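# Put a slip sheet and module in each crate

## Task

In every crate, lay exactly one slip sheet (a thin flat sheet) flat on the crate floor and stand exactly one module (a small metal block) on top of that sheet, keeping the module's current up-side up. Afterwards, return every tool to the stand slot it came from, release it, and take the arm well away from all tools.

## Robot and tools

Robot: one 7-joint arm on a base that may sit slightly tilted. It has no fingers of its own. A tool changer on its wrist can lock onto one of three tools kept in a stand: grip50 (parallel gripper, 50 mm stroke), grip85 (parallel gripper, 85 mm stroke) or cup (suction). A locked tool counts as part of the arm.

Frame: scene frame, origin on the table top under the arm's base, +z up, +y to the left when facing along +x. Positions are in metres. Quaternions are w, x, y, z with w first. end_effector_position is the centre of the changer's flat face, with or without a tool. The face's z axis points away from the arm. Tool points, in mm along the face's x, y, z: grip50 grip point (0, -25, 180); grip85 grip point (0, 0, 173) when closed, 13 mm closer to the face when fully open; cup rim centre (0, 0, 175). Both grippers close along face x.

Row: every motion command is one row of 15 numbers in this order: x, y, z, qw, qx, qy, qz, tool/lock, grip50_position, grip50_force_limit, grip50_speed, grip85_position, grip85_force_limit, grip85_speed, cup_suction. The first seven are an absolute target pose for the changer face in the scene frame. The last eight are each in -1 to 1. A row is rejected if its position lies more than 0.6 m from the last reported position along any axis of the changer face. Each control step, the controller clips the commanded pose to within 70 mm and 16 degrees of the measured one; position wins over orientation when both cannot be met. Resend the desired quaternion in every row rather than copying the drifted reported one.

Tool numbers: lock > 0 locks, < 0 unlocks (about 1 s); 0 keeps the previous command. Gripper position: +1 fully open; pads meet near -0.65 (grip50) or -0.8 (grip85); -1 closes until blocked, which is how to grip. Force limit: -1 gives about 20 N, +1 about 185 N (grip50) or 235 N (grip85). Speed: -1 about 20 mm/s, +1 about 150 mm/s. cup_suction above 0.01 is on, at or below 0.01 is off and vents. Tool commands only work while tool_id names that tool and its readings are numbers, not n/a.

execute_actions: argument actions is a list with zero or one item. Empty list: just returns the state (with pictures). An action {"rows": [...], "steps": n} has 1 to 15 rows and 9 to 15 steps of 1/30 s; row k is applied at step k, the final row repeats. The last 9 steps are run after the result is taken, during your reply. A wait {"steps": n} up to 300 counts from the previous result. Optional pictures true/false.

move: target is one 15-number row (absolute pose plus tool numbers); speed in m/s, 0.002 to 0.5, default 0.25, rotation capped at twice that in rad/s. It drives the face in a straight line for 0.5 to 10 s and does not avoid obstacles; the arm can overshoot the speed, especially when stretched. Its result adds a move: line with the ending (done, off_target, moving, held, fault) and limits (paced = pose clipped, held = some steps blocked), plus distance to target.

wait: seconds 0 to 10, nothing new sent. zoom_image: camera cam_low or cam_wrist, region [x0, y0, x1, y1] in pixels, at most 504 by 504, enlarges part of the latest image (896x504). finished_scene: scene number; ends and grades the current scene, irreversibly.

Results: state line with pose and velocities (printed pose is less accurate at long reach), tool_id, locked/unlocked, plate_near, in_stand, unlock_refused, gripper readings (object_status: 0 moving, 1 blocked while opening, 2 blocked while closing = holding, 3 reached target or pads met, may also mean a thin part is held; position_measured in counts: grip50 opening ≈ (250 − counts) × 0.202 mm; grip85: 78 ≈ 60 mm, 130 ≈ 40 mm, 180 ≈ 20 mm, 230 pads meet), cup_suction_measured (1 ≈ full vacuum, ~0 = no seal) and cup_part_present (on at 0.50, off below 0.45). "pose unreachable" and HELD mark steps the clearance check changed or blocked. "Hand target" shows where the controller is heading.

Picking up a tool: align the face on the plate within about 1 mm and 1 degree, face -y pointing to the fork's open side. When plate_near is 1, send lock +1 and wait for locked 1. The tool then starts up (readings n/a; a gripper closes then fully opens by itself, so hold nothing). Leave the slot by lifting 10 to 30 mm (about 20), then backing out at least 110 mm along face -y, then lifting. Returning: reverse that path; when in_stand is 1, keep still, send lock -1, wait for unlocked 1. Unlocking outside the stand is refused. Slots are 180 mm apart; fork arms sit 40 to 70 mm either side along face x, front ends 45 mm toward the open side, tops 18 mm under the plate face. Changer is 63 mm wide; its contact block sticks out 46 mm on face -y, lock motor 58 mm on face +y.

Gripping: send -1 and keep it; changing the position by 0.01 or more resets status and re-applies force/speed. With force_limit -1 fingers never re-close and status stays 2 even if the part is lost. Suction: rim fully on a smooth flat area away from edges and holes; the part is pulled up to 12 mm toward the face. Release by setting down and switching suction off, then rise 15 mm. Unlocking the cup drops what it holds.

Avoid: knocking anything off the table; contact torque over joint limits (waist/shoulder 110, upper arm roll/elbow 57.6, wrist joints 35.1 N m) or 200 N outside force, which stops the arm 10 s; fast moves into contact; dropping or sliding parts; long holding of loads (motors overheat at 80 °C, warned from 65 °C). Loose objects may get nudged now and then. Before finishing, hang tools back, unlock, and retreat.

Each tool is called after "Request:" as name(argument=value, ...) on one line, values as JSON.

## Session

Request:
execute_actions(actions=[])

Scene clock: 0.00 s of 9600.00 s.
end_effector_position=(+0.5235, +0.0545, +0.2527) locked=0 unlocked=1 plate_near=0 in_stand=0 unlock_refused=0 tool_id=none grip50_position_measured=n/a grip50_object_status=n/a grip85_position_measured=n/a grip85_object_status=n/a cup_suction_measured=n/a cup_part_present=n/a end_effector_quat_wxyz=(+0.440, +0.788, -0.262, +0.342) end_effector_velocity=(-0.000, -0.000, -0.000) end_effector_angular_velocity=(-0.000, +0.000, -0.000)
Joint positions: [ 0.775 -0.636 -0.396  2.283 -1.32   0.569  2.224]
Joint velocities: [ 0. -0.  0.  0.  0.  0.  0.]
Motor temperatures (°C, as the motors report them): [30 26 31 34 29 35 34]
Hand target: +0.524, +0.054, +0.253; +0.440, +0.788, -0.262, +0.342

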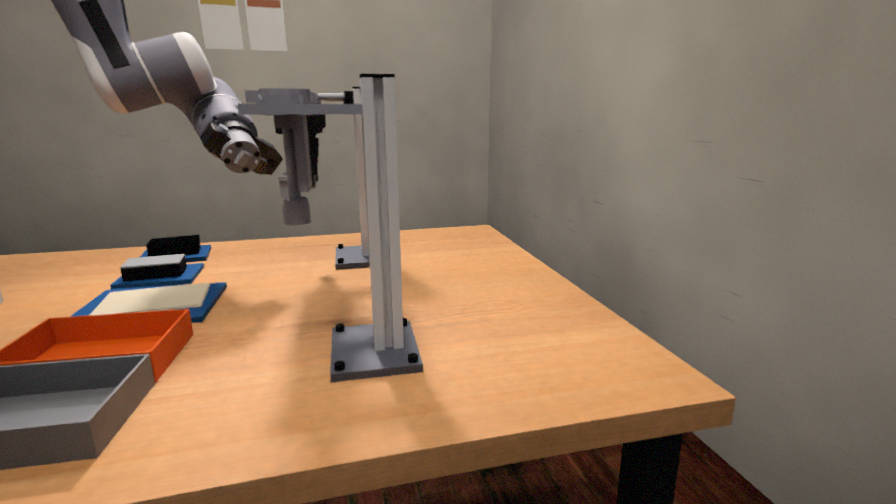

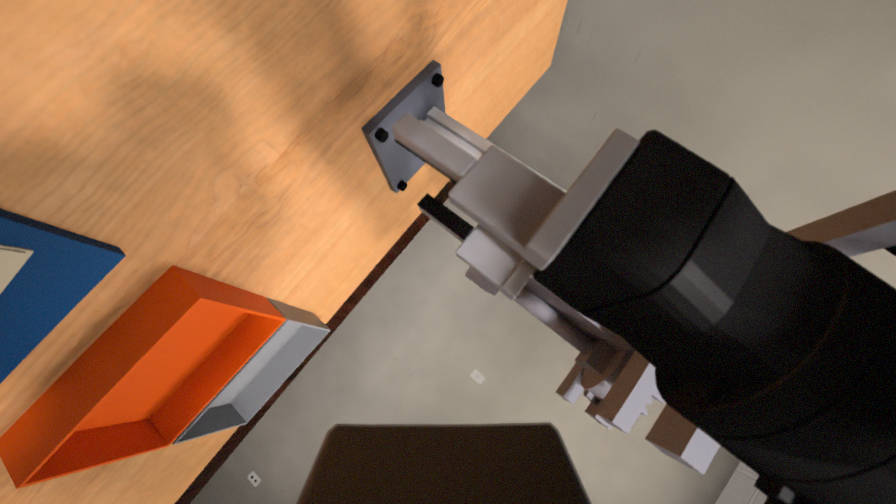

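Request:
move(target=[0.40,0.05,0.32,0.44,0.788,-0.262,0.342,0,1,0,0,1,0,0,0])

Request:
move(target=[0.42,0.0,0.6,0,0.7071,0.7071,0,0,1,0,0,1,0,0,0])

Scene clock: 1.30 s of 9600.00 s.
end_effector_position=(+0.3998, +0.0501, +0.3198) locked=0 unlocked=1 plate_near=0 in_stand=0 unlock_refused=0 tool_id=none grip50_position_measured=n/a grip50_object_status=n/a grip85_position_measured=n/a grip85_object_status=n/a cup_suction_measured=n/a cup_part_present=n/a end_effector_quat_wxyz=(+0.440, +0.788, -0.262, +0.342) end_effector_velocity=(-0.000, -0.001, -0.001) end_effector_angular_velocity=(-0.001, +0.001, -0.001)
Joint positions: [ 0.883 -0.276 -0.327  2.605 -1.254  0.398  2.242]
Joint velocities: [-0.    -0.002 -0.    -0.     0.001 -0.     0.   ]
Motor temperatures (°C, as the motors report them): [30 26 31 34 29 35 34]
Hand target: +0.400, +0.050, +0.320; +0.440, +0.788, -0.262, +0.341
Off the commanded pose: 0.000 m, 0 deg.
Kept back: nothing.
move: done

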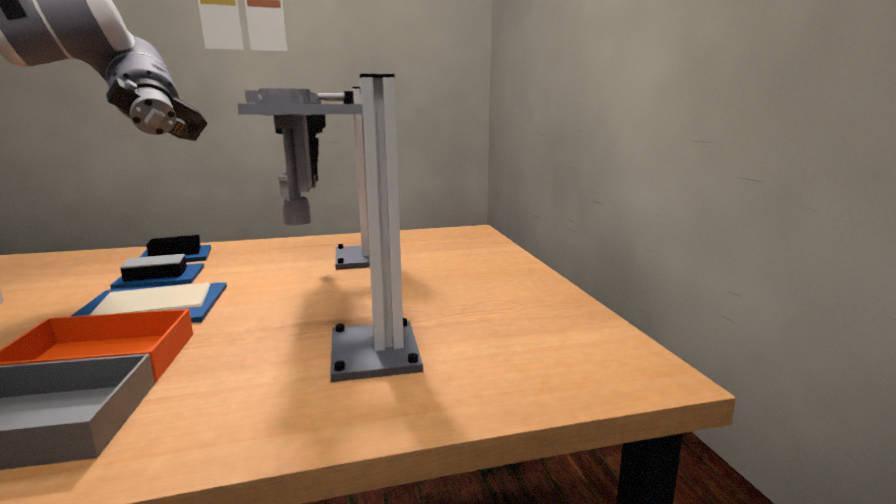

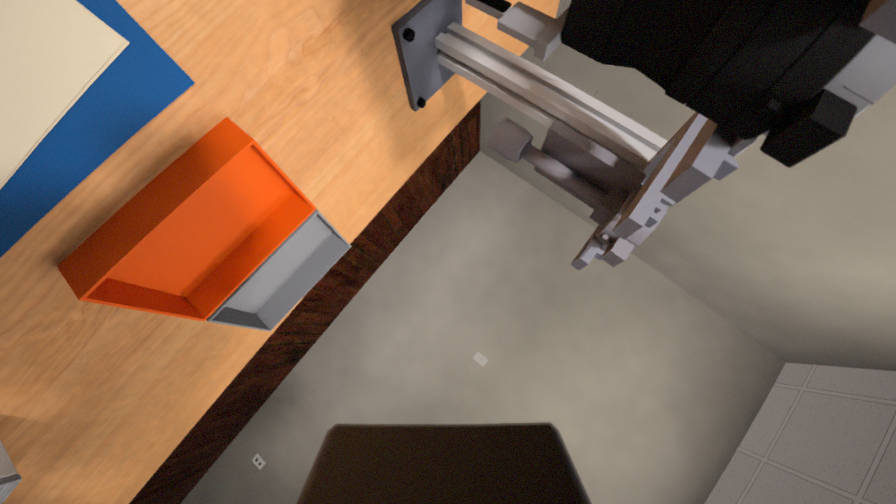

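Scene clock: 6.37 s of 9600.00 s.
end_effector_position=(+0.4203, +0.0013, +0.5989) locked=0 unlocked=1 plate_near=0 in_stand=0 unlock_refused=0 tool_id=none grip50_position_measured=n/a grip50_object_status=n/a grip85_position_measured=n/a grip85_object_status=n/a cup_suction_measured=n/a cup_part_present=n/a end_effector_quat_wxyz=(-0.003, +0.706, +0.708, -0.001) end_effector_velocity=(-0.000, +0.000, -0.000) end_effector_angular_velocity=(-0.000, +0.000, +0.000)
Joint positions: [ 0.979  0.494 -0.536  2.182 -0.251  0.167 -1.073]
Joint velocities: [ 0. -0. -0.  0.  0. -0.  0.]
Motor temperatures (°C, as the motors report them): [30 27 31 35 29 35 34]
Hand target: +0.420, +0.001, +0.599; -0.003, +0.706, +0.708, -0.001
Off the commanded pose: 0.002 m, 0 deg.
Kept back: nothing.
move: done

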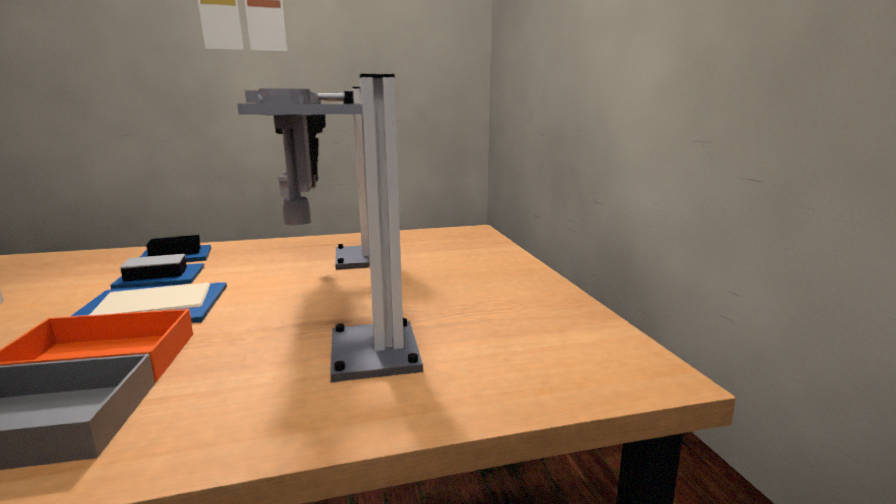

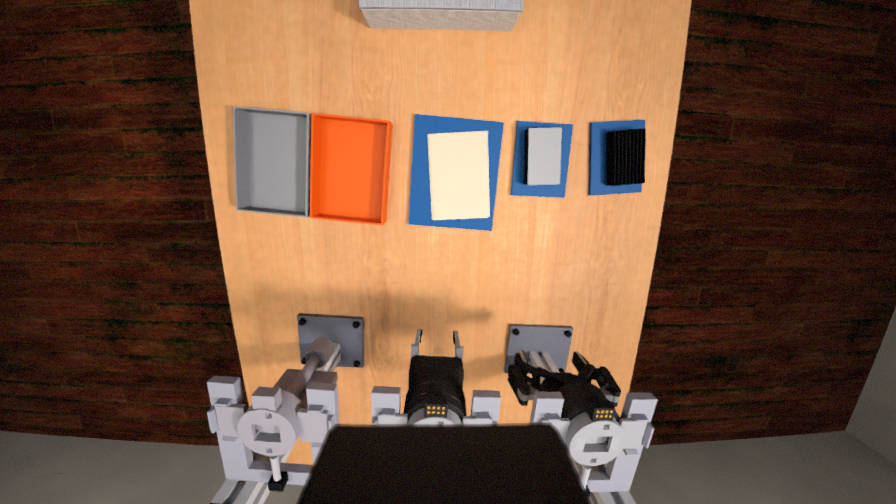

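Request:
move(target=[0.6,-0.2,0.5,0,0.7071,0.7071,0,0,1,0,0,1,0,0,0])

Request:
move(target=[0.6,-0.2,0.41,0,0.7071,0.7071,0,0,1,0,0,1,0,0,0], speed=0.1)

Scene clock: 8.33 s of 9600.00 s.
end_effector_position=(+0.5999, -0.2001, +0.5009) locked=0 unlocked=1 plate_near=0 in_stand=0 unlock_refused=0 tool_id=none grip50_position_measured=n/a grip50_object_status=n/a grip85_position_measured=n/a grip85_object_status=n/a cup_suction_measured=n/a cup_part_present=n/a end_effector_quat_wxyz=(+0.002, +0.708, +0.707, +0.001) end_effector_velocity=(+0.000, +0.001, +0.000) end_effector_angular_velocity=(+0.001, -0.001, +0.001)
Joint positions: [ 0.746 -0.458 -1.073  1.689  0.418  0.33  -2.031]
Joint velocities: [ 0.001  0.001 -0.     0.     0.001 -0.     0.   ]
Motor temperatures (°C, as the motors report them): [30 27 31 35 29 35 34]
Hand target: +0.600, -0.200, +0.501; +0.002, +0.708, +0.707, +0.002
Off the commanded pose: 0.001 m, 0 deg.
Kept back: nothing.
move: done

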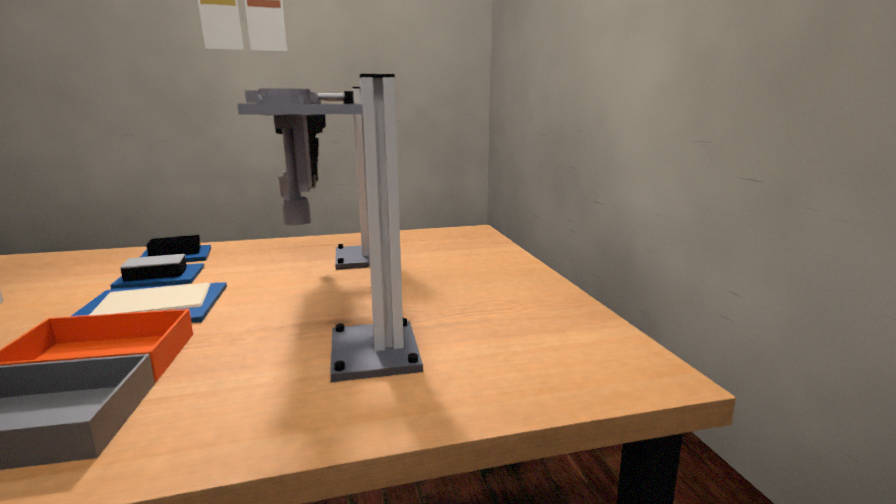

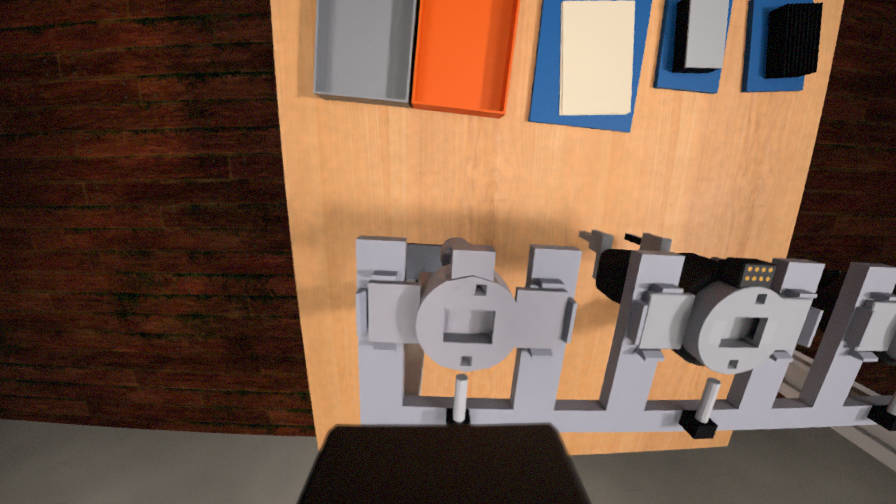

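Scene clock: 9.53 s of 9600.00 s.
end_effector_position=(+0.5999, -0.2001, +0.4101) locked=0 unlocked=1 plate_near=0 in_stand=0 unlock_refused=0 tool_id=none grip50_position_measured=n/a grip50_object_status=n/a grip85_position_measured=n/a grip85_object_status=n/a cup_suction_measured=n/a cup_part_present=n/a end_effector_quat_wxyz=(+0.000, +0.707, +0.707, -0.000) end_effector_velocity=(+0.000, -0.000, +0.000) end_effector_angular_velocity=(+0.000, -0.000, -0.000)
Joint positions: [ 0.671 -0.602 -0.982  1.746  0.551  0.477 -2.103]
Joint velocities: [-0.  0. -0. -0.  0. -0.  0.]
Motor temperatures (°C, as the motors report them): [30 27 31 35 29 35 34]
Hand target: +0.600, -0.200, +0.410; +0.000, +0.707, +0.707, -0.000
Off the commanded pose: 0.000 m, 0 deg.
Kept back: nothing.
move: done

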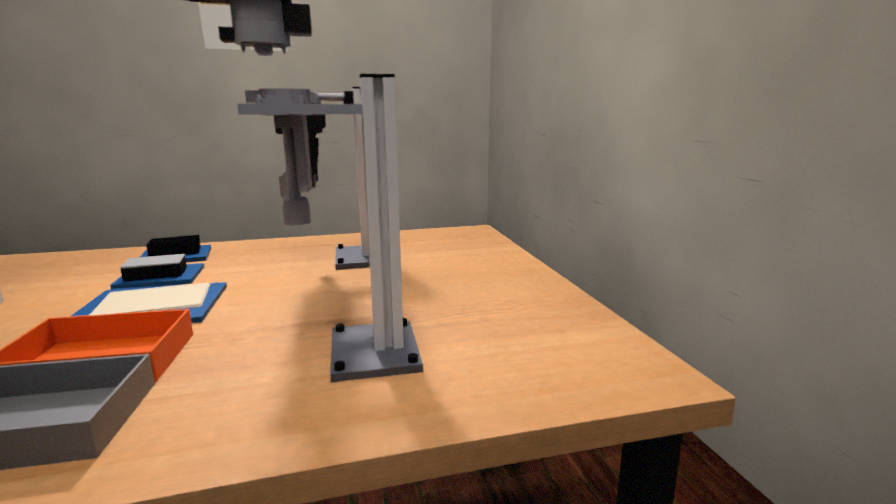

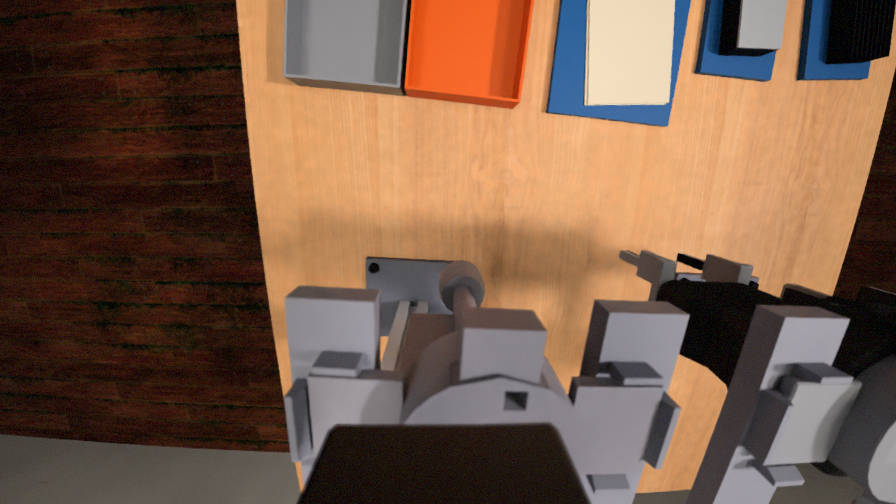

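Request:
move(target=[0.625,-0.188,0.375,0,0.7224,0.6915,0,0,1,0,0,1,0,0,0], speed=0.05)

Request:
zoom_image(camera="cam_low", region=[220,30,360,130])

Scene clock: 11.33 s of 9600.00 s.
end_effector_position=(+0.6250, -0.1879, +0.3750) locked=0 unlocked=1 plate_near=0 in_stand=0 unlock_refused=0 tool_id=none grip50_position_measured=n/a grip50_object_status=n/a grip85_position_measured=n/a grip85_object_status=n/a cup_suction_measured=n/a cup_part_present=n/a end_effector_quat_wxyz=(+0.000, +0.722, +0.692, -0.000) end_effector_velocity=(+0.000, +0.000, +0.000) end_effector_angular_velocity=(-0.000, -0.000, +0.001)
Joint positions: [ 0.63  -0.704 -0.927  1.678  0.62   0.493 -2.056]
Joint velocities: [ 0.    -0.    -0.    -0.001 -0.     0.    -0.   ]
Motor temperatures (°C, as the motors report them): [30 27 31 35 29 35 34]
Hand target: +0.625, -0.188, +0.375; +0.000, +0.722, +0.692, -0.000
Off the commanded pose: 0.000 m, 0 deg.
Kept back: nothing.
move: done

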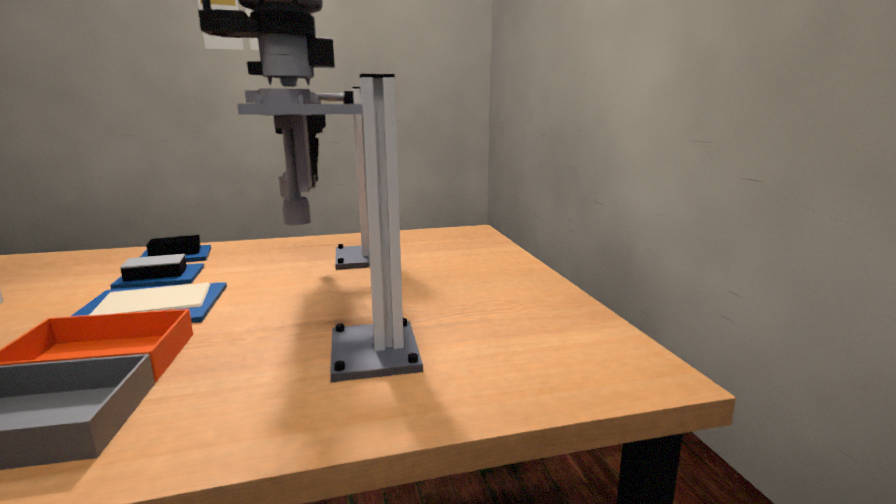

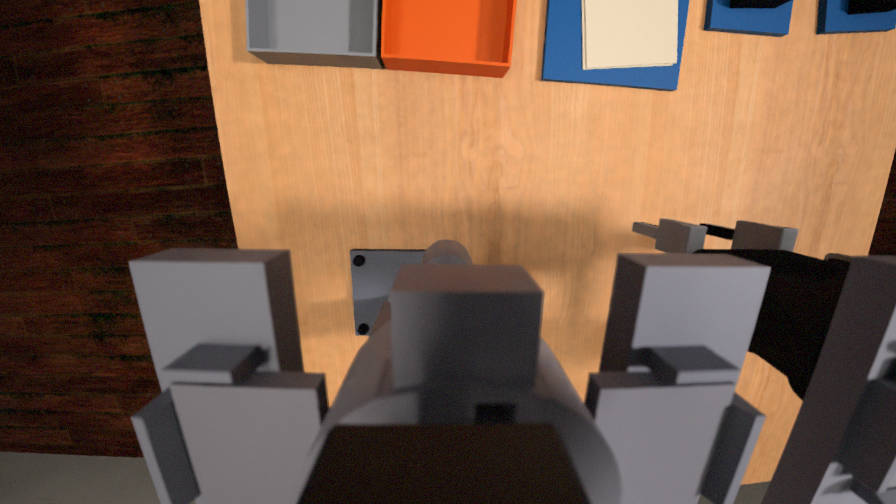

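Region (220, 30, 360, 130) of cam_low's 896x504 image, scaled by 3.600, with more detail than that image has; it fills the top 360 rows of this view, and the rest is white.

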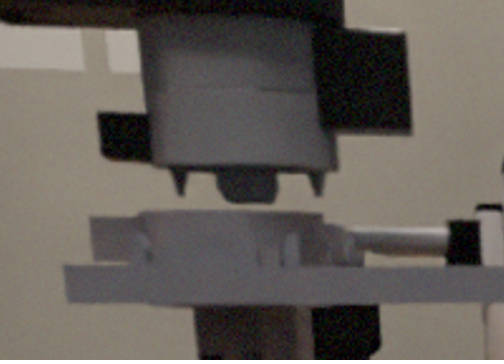

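Request:
move(target=[0.620,-0.187,0.374,0,0.7236,0.6902,0,0,1,0,0,1,0,0,0], speed=0.02)

Request:
move(target=[0.620,-0.187,0.358,0,0.7236,0.6902,0,0,1,0,0,1,0,0,0], speed=0.008)

Request:
zoom_image(camera="cam_low", region=[220,30,360,130])

Scene clock: 15.50 s of 9600.00 s.
end_effector_position=(+0.6199, -0.1870, +0.3739) locked=0 unlocked=1 plate_near=0 in_stand=0 unlock_refused=0 tool_id=none grip50_position_measured=n/a grip50_object_status=n/a grip85_position_measured=n/a grip85_object_status=n/a cup_suction_measured=n/a cup_part_present=n/a end_effector_quat_wxyz=(-0.000, +0.724, +0.690, -0.000) end_effector_velocity=(-0.000, -0.000, -0.000) end_effector_angular_velocity=(+0.000, +0.000, -0.001)
Joint positions: [ 0.64  -0.696 -0.932  1.697  0.62   0.502 -2.056]
Joint velocities: [-0.  0.  0.  0.  0. -0.  0.]
Motor temperatures (°C, as the motors report them): [30 27 31 35 29 35 34]
Hand target: +0.620, -0.187, +0.374; +0.000, +0.724, +0.690, +0.000
Off the commanded pose: 0.000 m, 0 deg.
Kept back: nothing.
move: done

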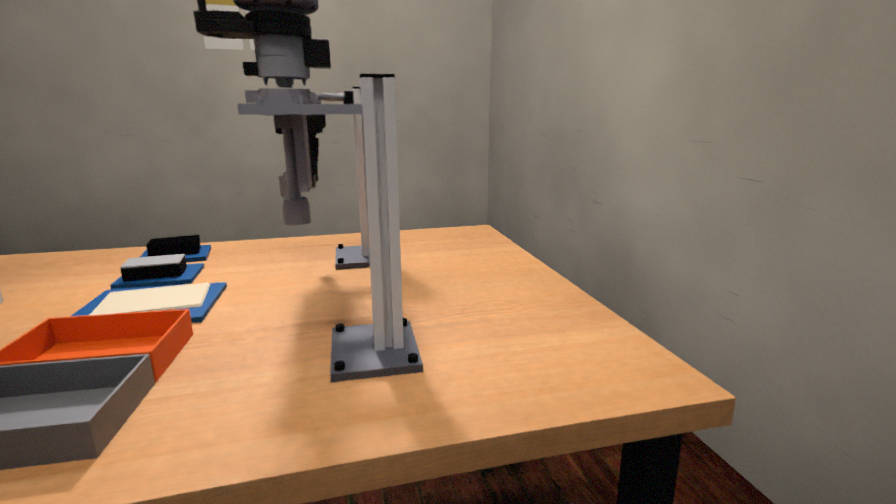

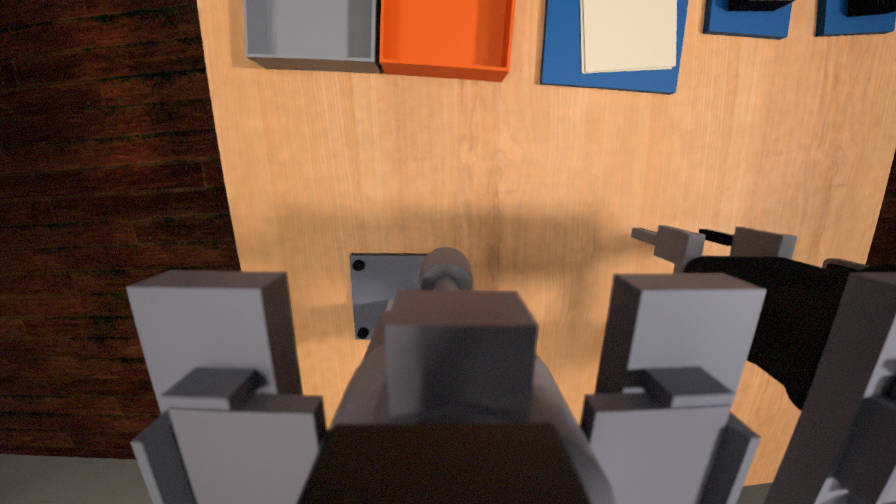

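Scene clock: 27.03 s of 9600.00 s.
end_effector_position=(+0.6219, -0.1884, +0.3707) locked=0 unlocked=1 plate_near=0 in_stand=0 unlock_refused=0 tool_id=none grip50_position_measured=n/a grip50_object_status=n/a grip85_position_measured=n/a grip85_object_status=n/a cup_suction_measured=n/a cup_part_present=n/a end_effector_quat_wxyz=(+0.004, +0.723, +0.691, +0.003) end_effector_velocity=(-0.000, -0.000, -0.000) end_effector_angular_velocity=(-0.000, -0.000, -0.000)
Joint positions: [ 0.629 -0.7   -0.918  1.696  0.623  0.521 -2.059]
Joint velocities: [-0. -0.  0.  0.  0.  0.  0.]
Motor temperatures (°C, as the motors report them): [30 27 31 35 29 35 34]
Hand target: +0.622, -0.188, +0.369; +0.004, +0.723, +0.691, +0.003
Off the commanded pose: 0.013 m, 1 deg.
FORCE FAULT: contact force on the arm reached its limit, and the arm stopped for 10 seconds. The contact can be on any part of the arm, not only on its tool. The arm's remaining commands of this call were not run. The arm holds still and accepts commands again. Move the arm away from the contact; if what it grips holds it there, let go first. Pushing or pulling that hard again can fault the arm again.
Kept back: nothing.
move: fault

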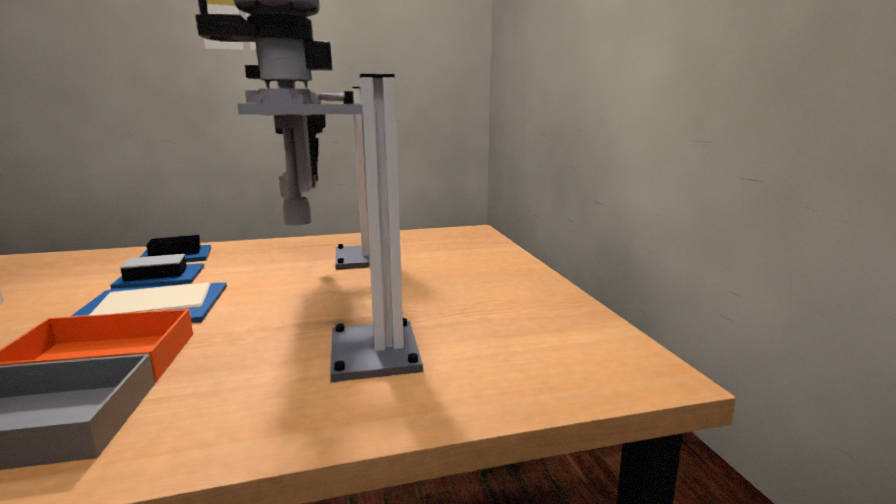

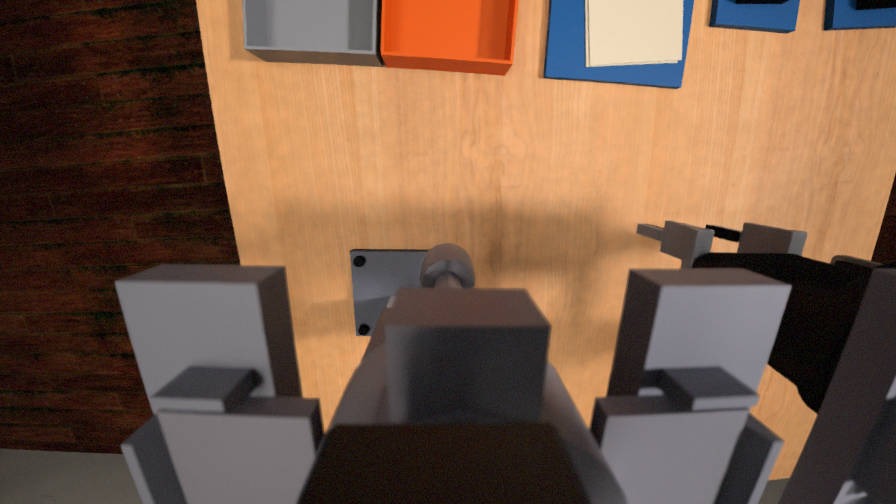

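Region (220, 30, 360, 130) of cam_low's 896x504 image, scaled by 3.600, with more detail than that image has; it fills the top 360 rows of this view, and the rest is white.

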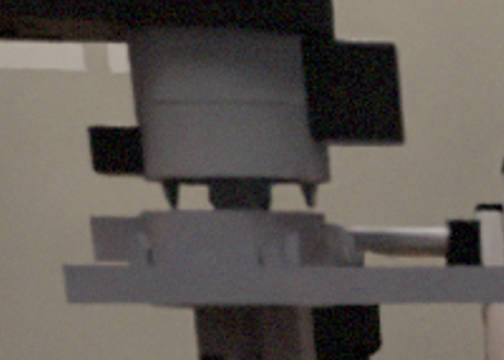

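Request:
move(target=[0.620,-0.184,0.374,0,0.7236,0.6902,0,0,1,0,0,1,0,0,0], speed=0.02)

Request:
move(target=[0.620,-0.184,0.369,0,0.7236,0.6902,0,0,1,0,0,1,0,0,0], speed=0.005)

Request:
zoom_image(camera="cam_low", region=[220,30,360,130])

Scene clock: 28.23 s of 9600.00 s.
end_effector_position=(+0.6200, -0.1840, +0.3740) locked=0 unlocked=1 plate_near=0 in_stand=0 unlock_refused=0 tool_id=none grip50_position_measured=n/a grip50_object_status=n/a grip85_position_measured=n/a grip85_object_status=n/a cup_suction_measured=n/a cup_part_present=n/a end_effector_quat_wxyz=(+0.000, +0.724, +0.690, +0.000) end_effector_velocity=(-0.000, -0.000, +0.000) end_effector_angular_velocity=(-0.001, +0.000, +0.000)
Joint positions: [ 0.641 -0.691 -0.924  1.701  0.614  0.507 -2.047]
Joint velocities: [ 0.    -0.    -0.     0.    -0.001  0.     0.   ]
Motor temperatures (°C, as the motors report them): [30 27 31 35 29 35 34]
Hand target: +0.620, -0.184, +0.374; -0.000, +0.724, +0.690, -0.000
Off the commanded pose: 0.000 m, 0 deg.
Kept back: nothing.
move: done

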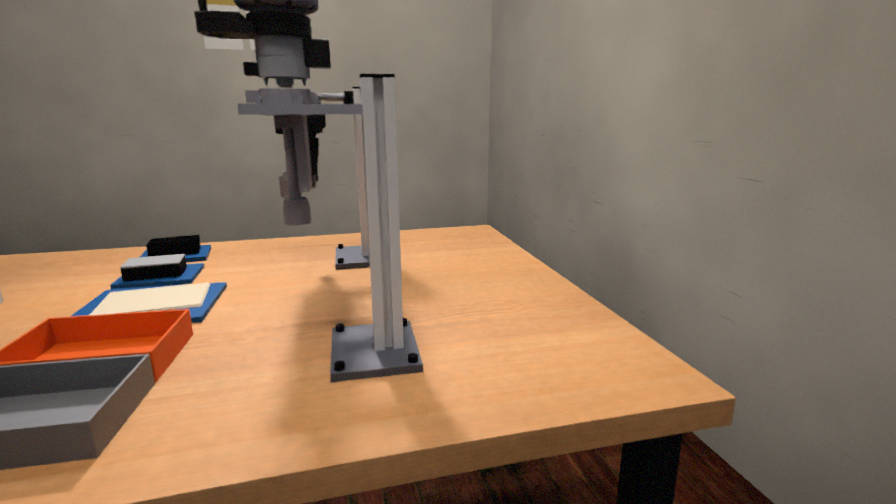

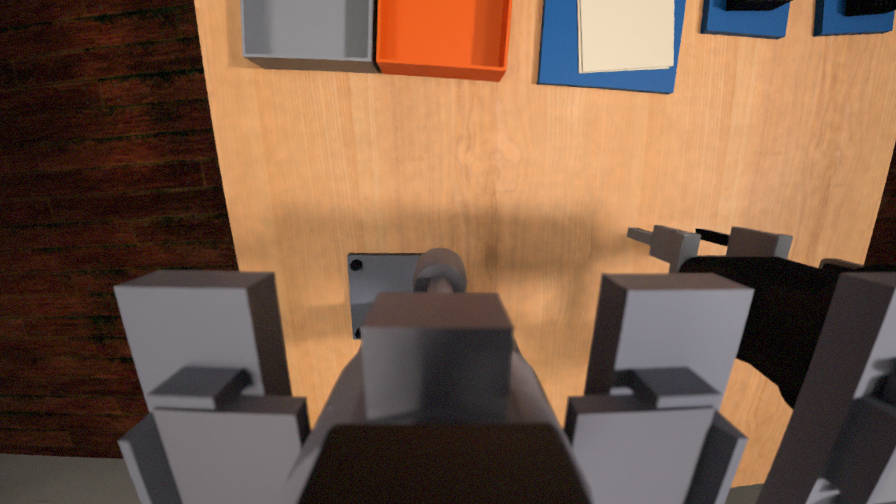

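Scene clock: 29.47 s of 9600.00 s.
end_effector_position=(+0.6200, -0.1840, +0.3691) locked=0 unlocked=1 plate_near=0 in_stand=0 unlock_refused=0 tool_id=none grip50_position_measured=n/a grip50_object_status=n/a grip85_position_measured=n/a grip85_object_status=n/a cup_suction_measured=n/a cup_part_present=n/a end_effector_quat_wxyz=(+0.000, +0.724, +0.690, -0.000) end_effector_velocity=(-0.000, -0.000, -0.000) end_effector_angular_velocity=(+0.000, +0.000, -0.000)
Joint positions: [ 0.637 -0.699 -0.918  1.702  0.619  0.515 -2.05 ]
Joint velocities: [-0. -0.  0. -0.  0.  0. -0.]
Motor temperatures (°C, as the motors report them): [30 27 31 35 29 35 34]
Hand target: +0.620, -0.184, +0.369; +0.000, +0.724, +0.690, -0.000
Off the commanded pose: 0.000 m, 0 deg.
Kept back: nothing.
move: done

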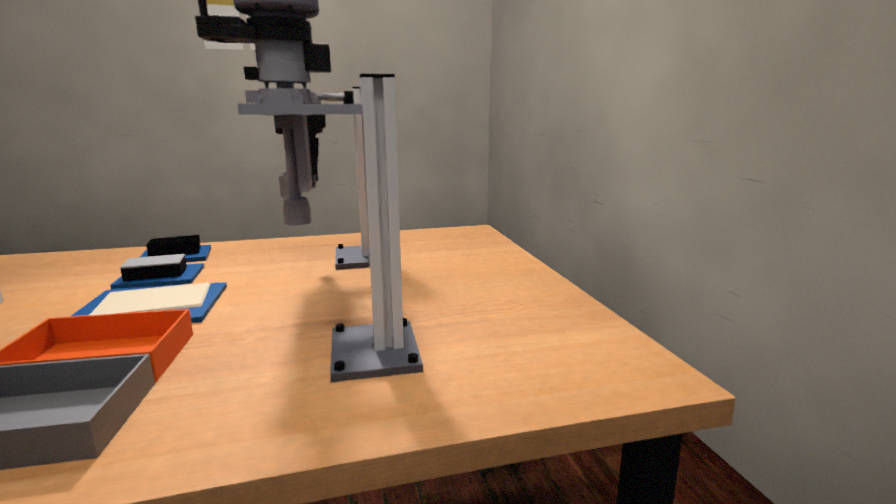

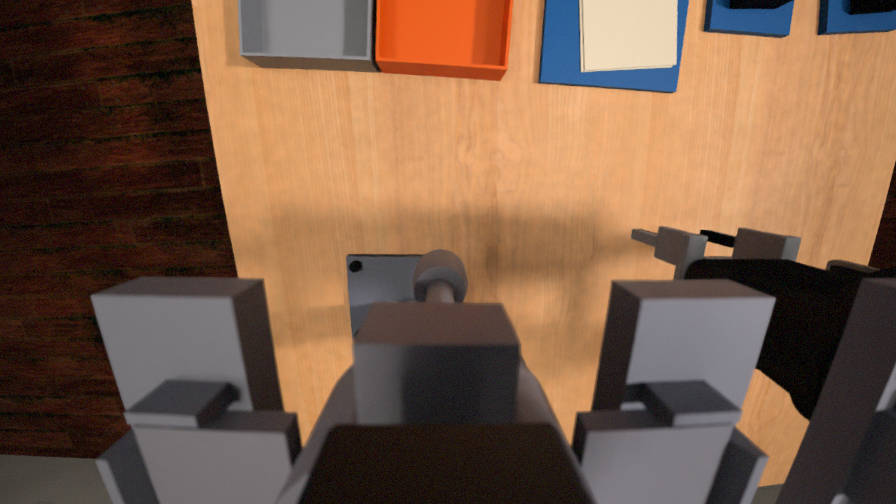

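Region (220, 30, 360, 130) of cam_low's 896x504 image, scaled by 3.600, with more detail than that image has; it fills the top 360 rows of this view, and the rest is white.

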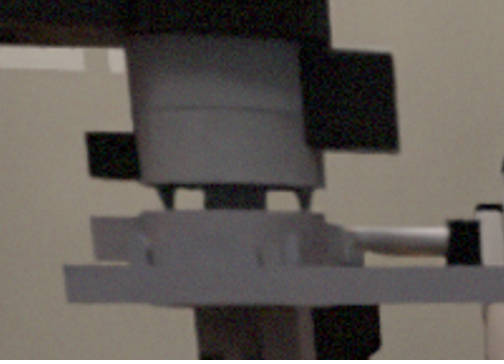

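Request:
move(target=[0.620,-0.1847,0.363,0,0.7236,0.6902,0,0,1,0,0,1,0,0,0], speed=0.005)

Request:
move(target=[0.620,-0.1847,0.3595,0,0.7236,0.6902,0,0,1,0,0,1,0,0,0], speed=0.005)

Scene clock: 31.13 s of 9600.00 s.
end_effector_position=(+0.6194, -0.1851, +0.3629) locked=0 unlocked=1 plate_near=0 in_stand=1 unlock_refused=0 tool_id=none grip50_position_measured=n/a grip50_object_status=n/a grip85_position_measured=n/a grip85_object_status=n/a cup_suction_measured=n/a cup_part_present=n/a end_effector_quat_wxyz=(-0.001, +0.724, +0.690, -0.001) end_effector_velocity=(-0.000, -0.000, -0.000) end_effector_angular_velocity=(+0.000, +0.000, -0.000)
Joint positions: [ 0.63  -0.708 -0.911  1.703  0.627  0.523 -2.054]
Joint velocities: [-0. -0. -0. -0.  0. -0.  0.]
Motor temperatures (°C, as the motors report them): [30 27 31 35 29 35 34]
Hand target: +0.620, -0.185, +0.363; +0.000, +0.724, +0.690, -0.000
Off the commanded pose: 0.001 m, 0 deg.
Kept back: nothing.
move: done

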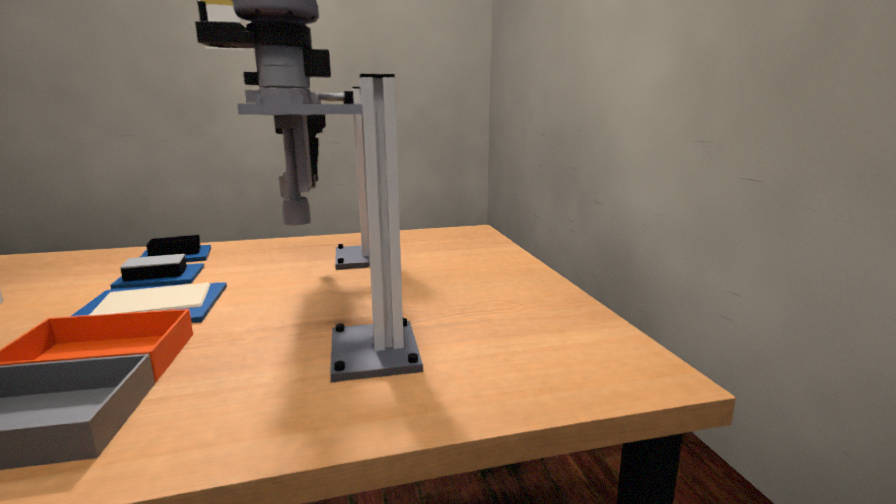

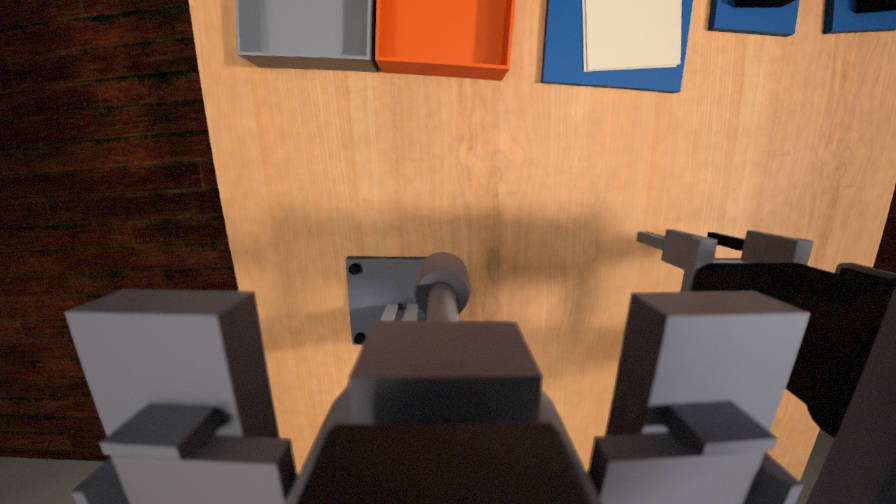

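Scene clock: 32.07 s of 9600.00 s.
end_effector_position=(+0.6190, -0.1851, +0.3607) locked=0 unlocked=1 plate_near=1 in_stand=1 unlock_refused=0 tool_id=none grip50_position_measured=n/a grip50_object_status=n/a grip85_position_measured=n/a grip85_object_status=n/a cup_suction_measured=n/a cup_part_present=n/a end_effector_quat_wxyz=(-0.001, +0.724, +0.690, -0.000) end_effector_velocity=(-0.000, -0.000, -0.000) end_effector_angular_velocity=(-0.000, +0.000, +0.000)
Joint positions: [ 0.629 -0.711 -0.909  1.704  0.631  0.525 -2.057]
Joint velocities: [-0.  0.  0.  0. -0.  0. -0.]
Motor temperatures (°C, as the motors report them): [30 27 31 35 29 35 34]
Hand target: +0.620, -0.185, +0.360; +0.000, +0.724, +0.690, -0.000
Off the commanded pose: 0.002 m, 0 deg.
Kept back: nothing.
move: done

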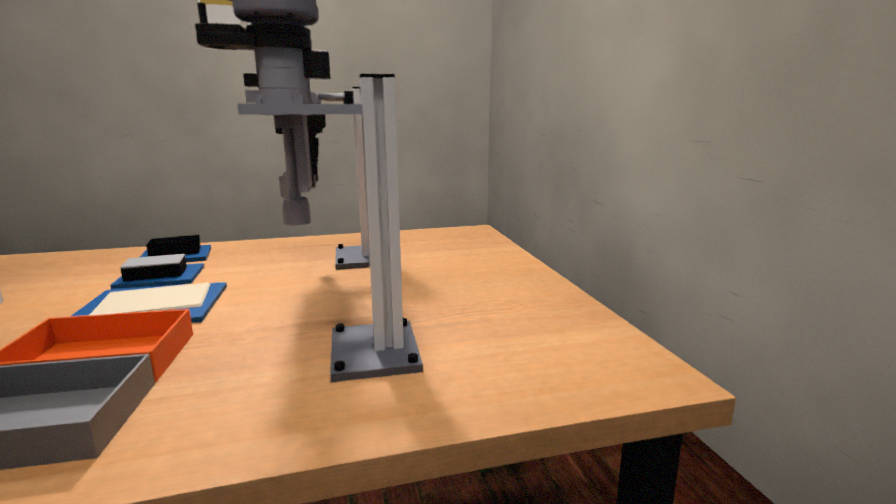

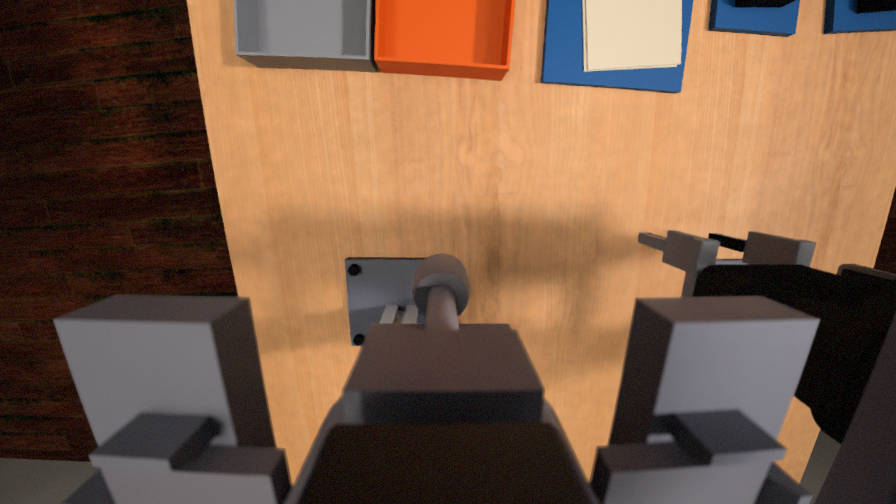

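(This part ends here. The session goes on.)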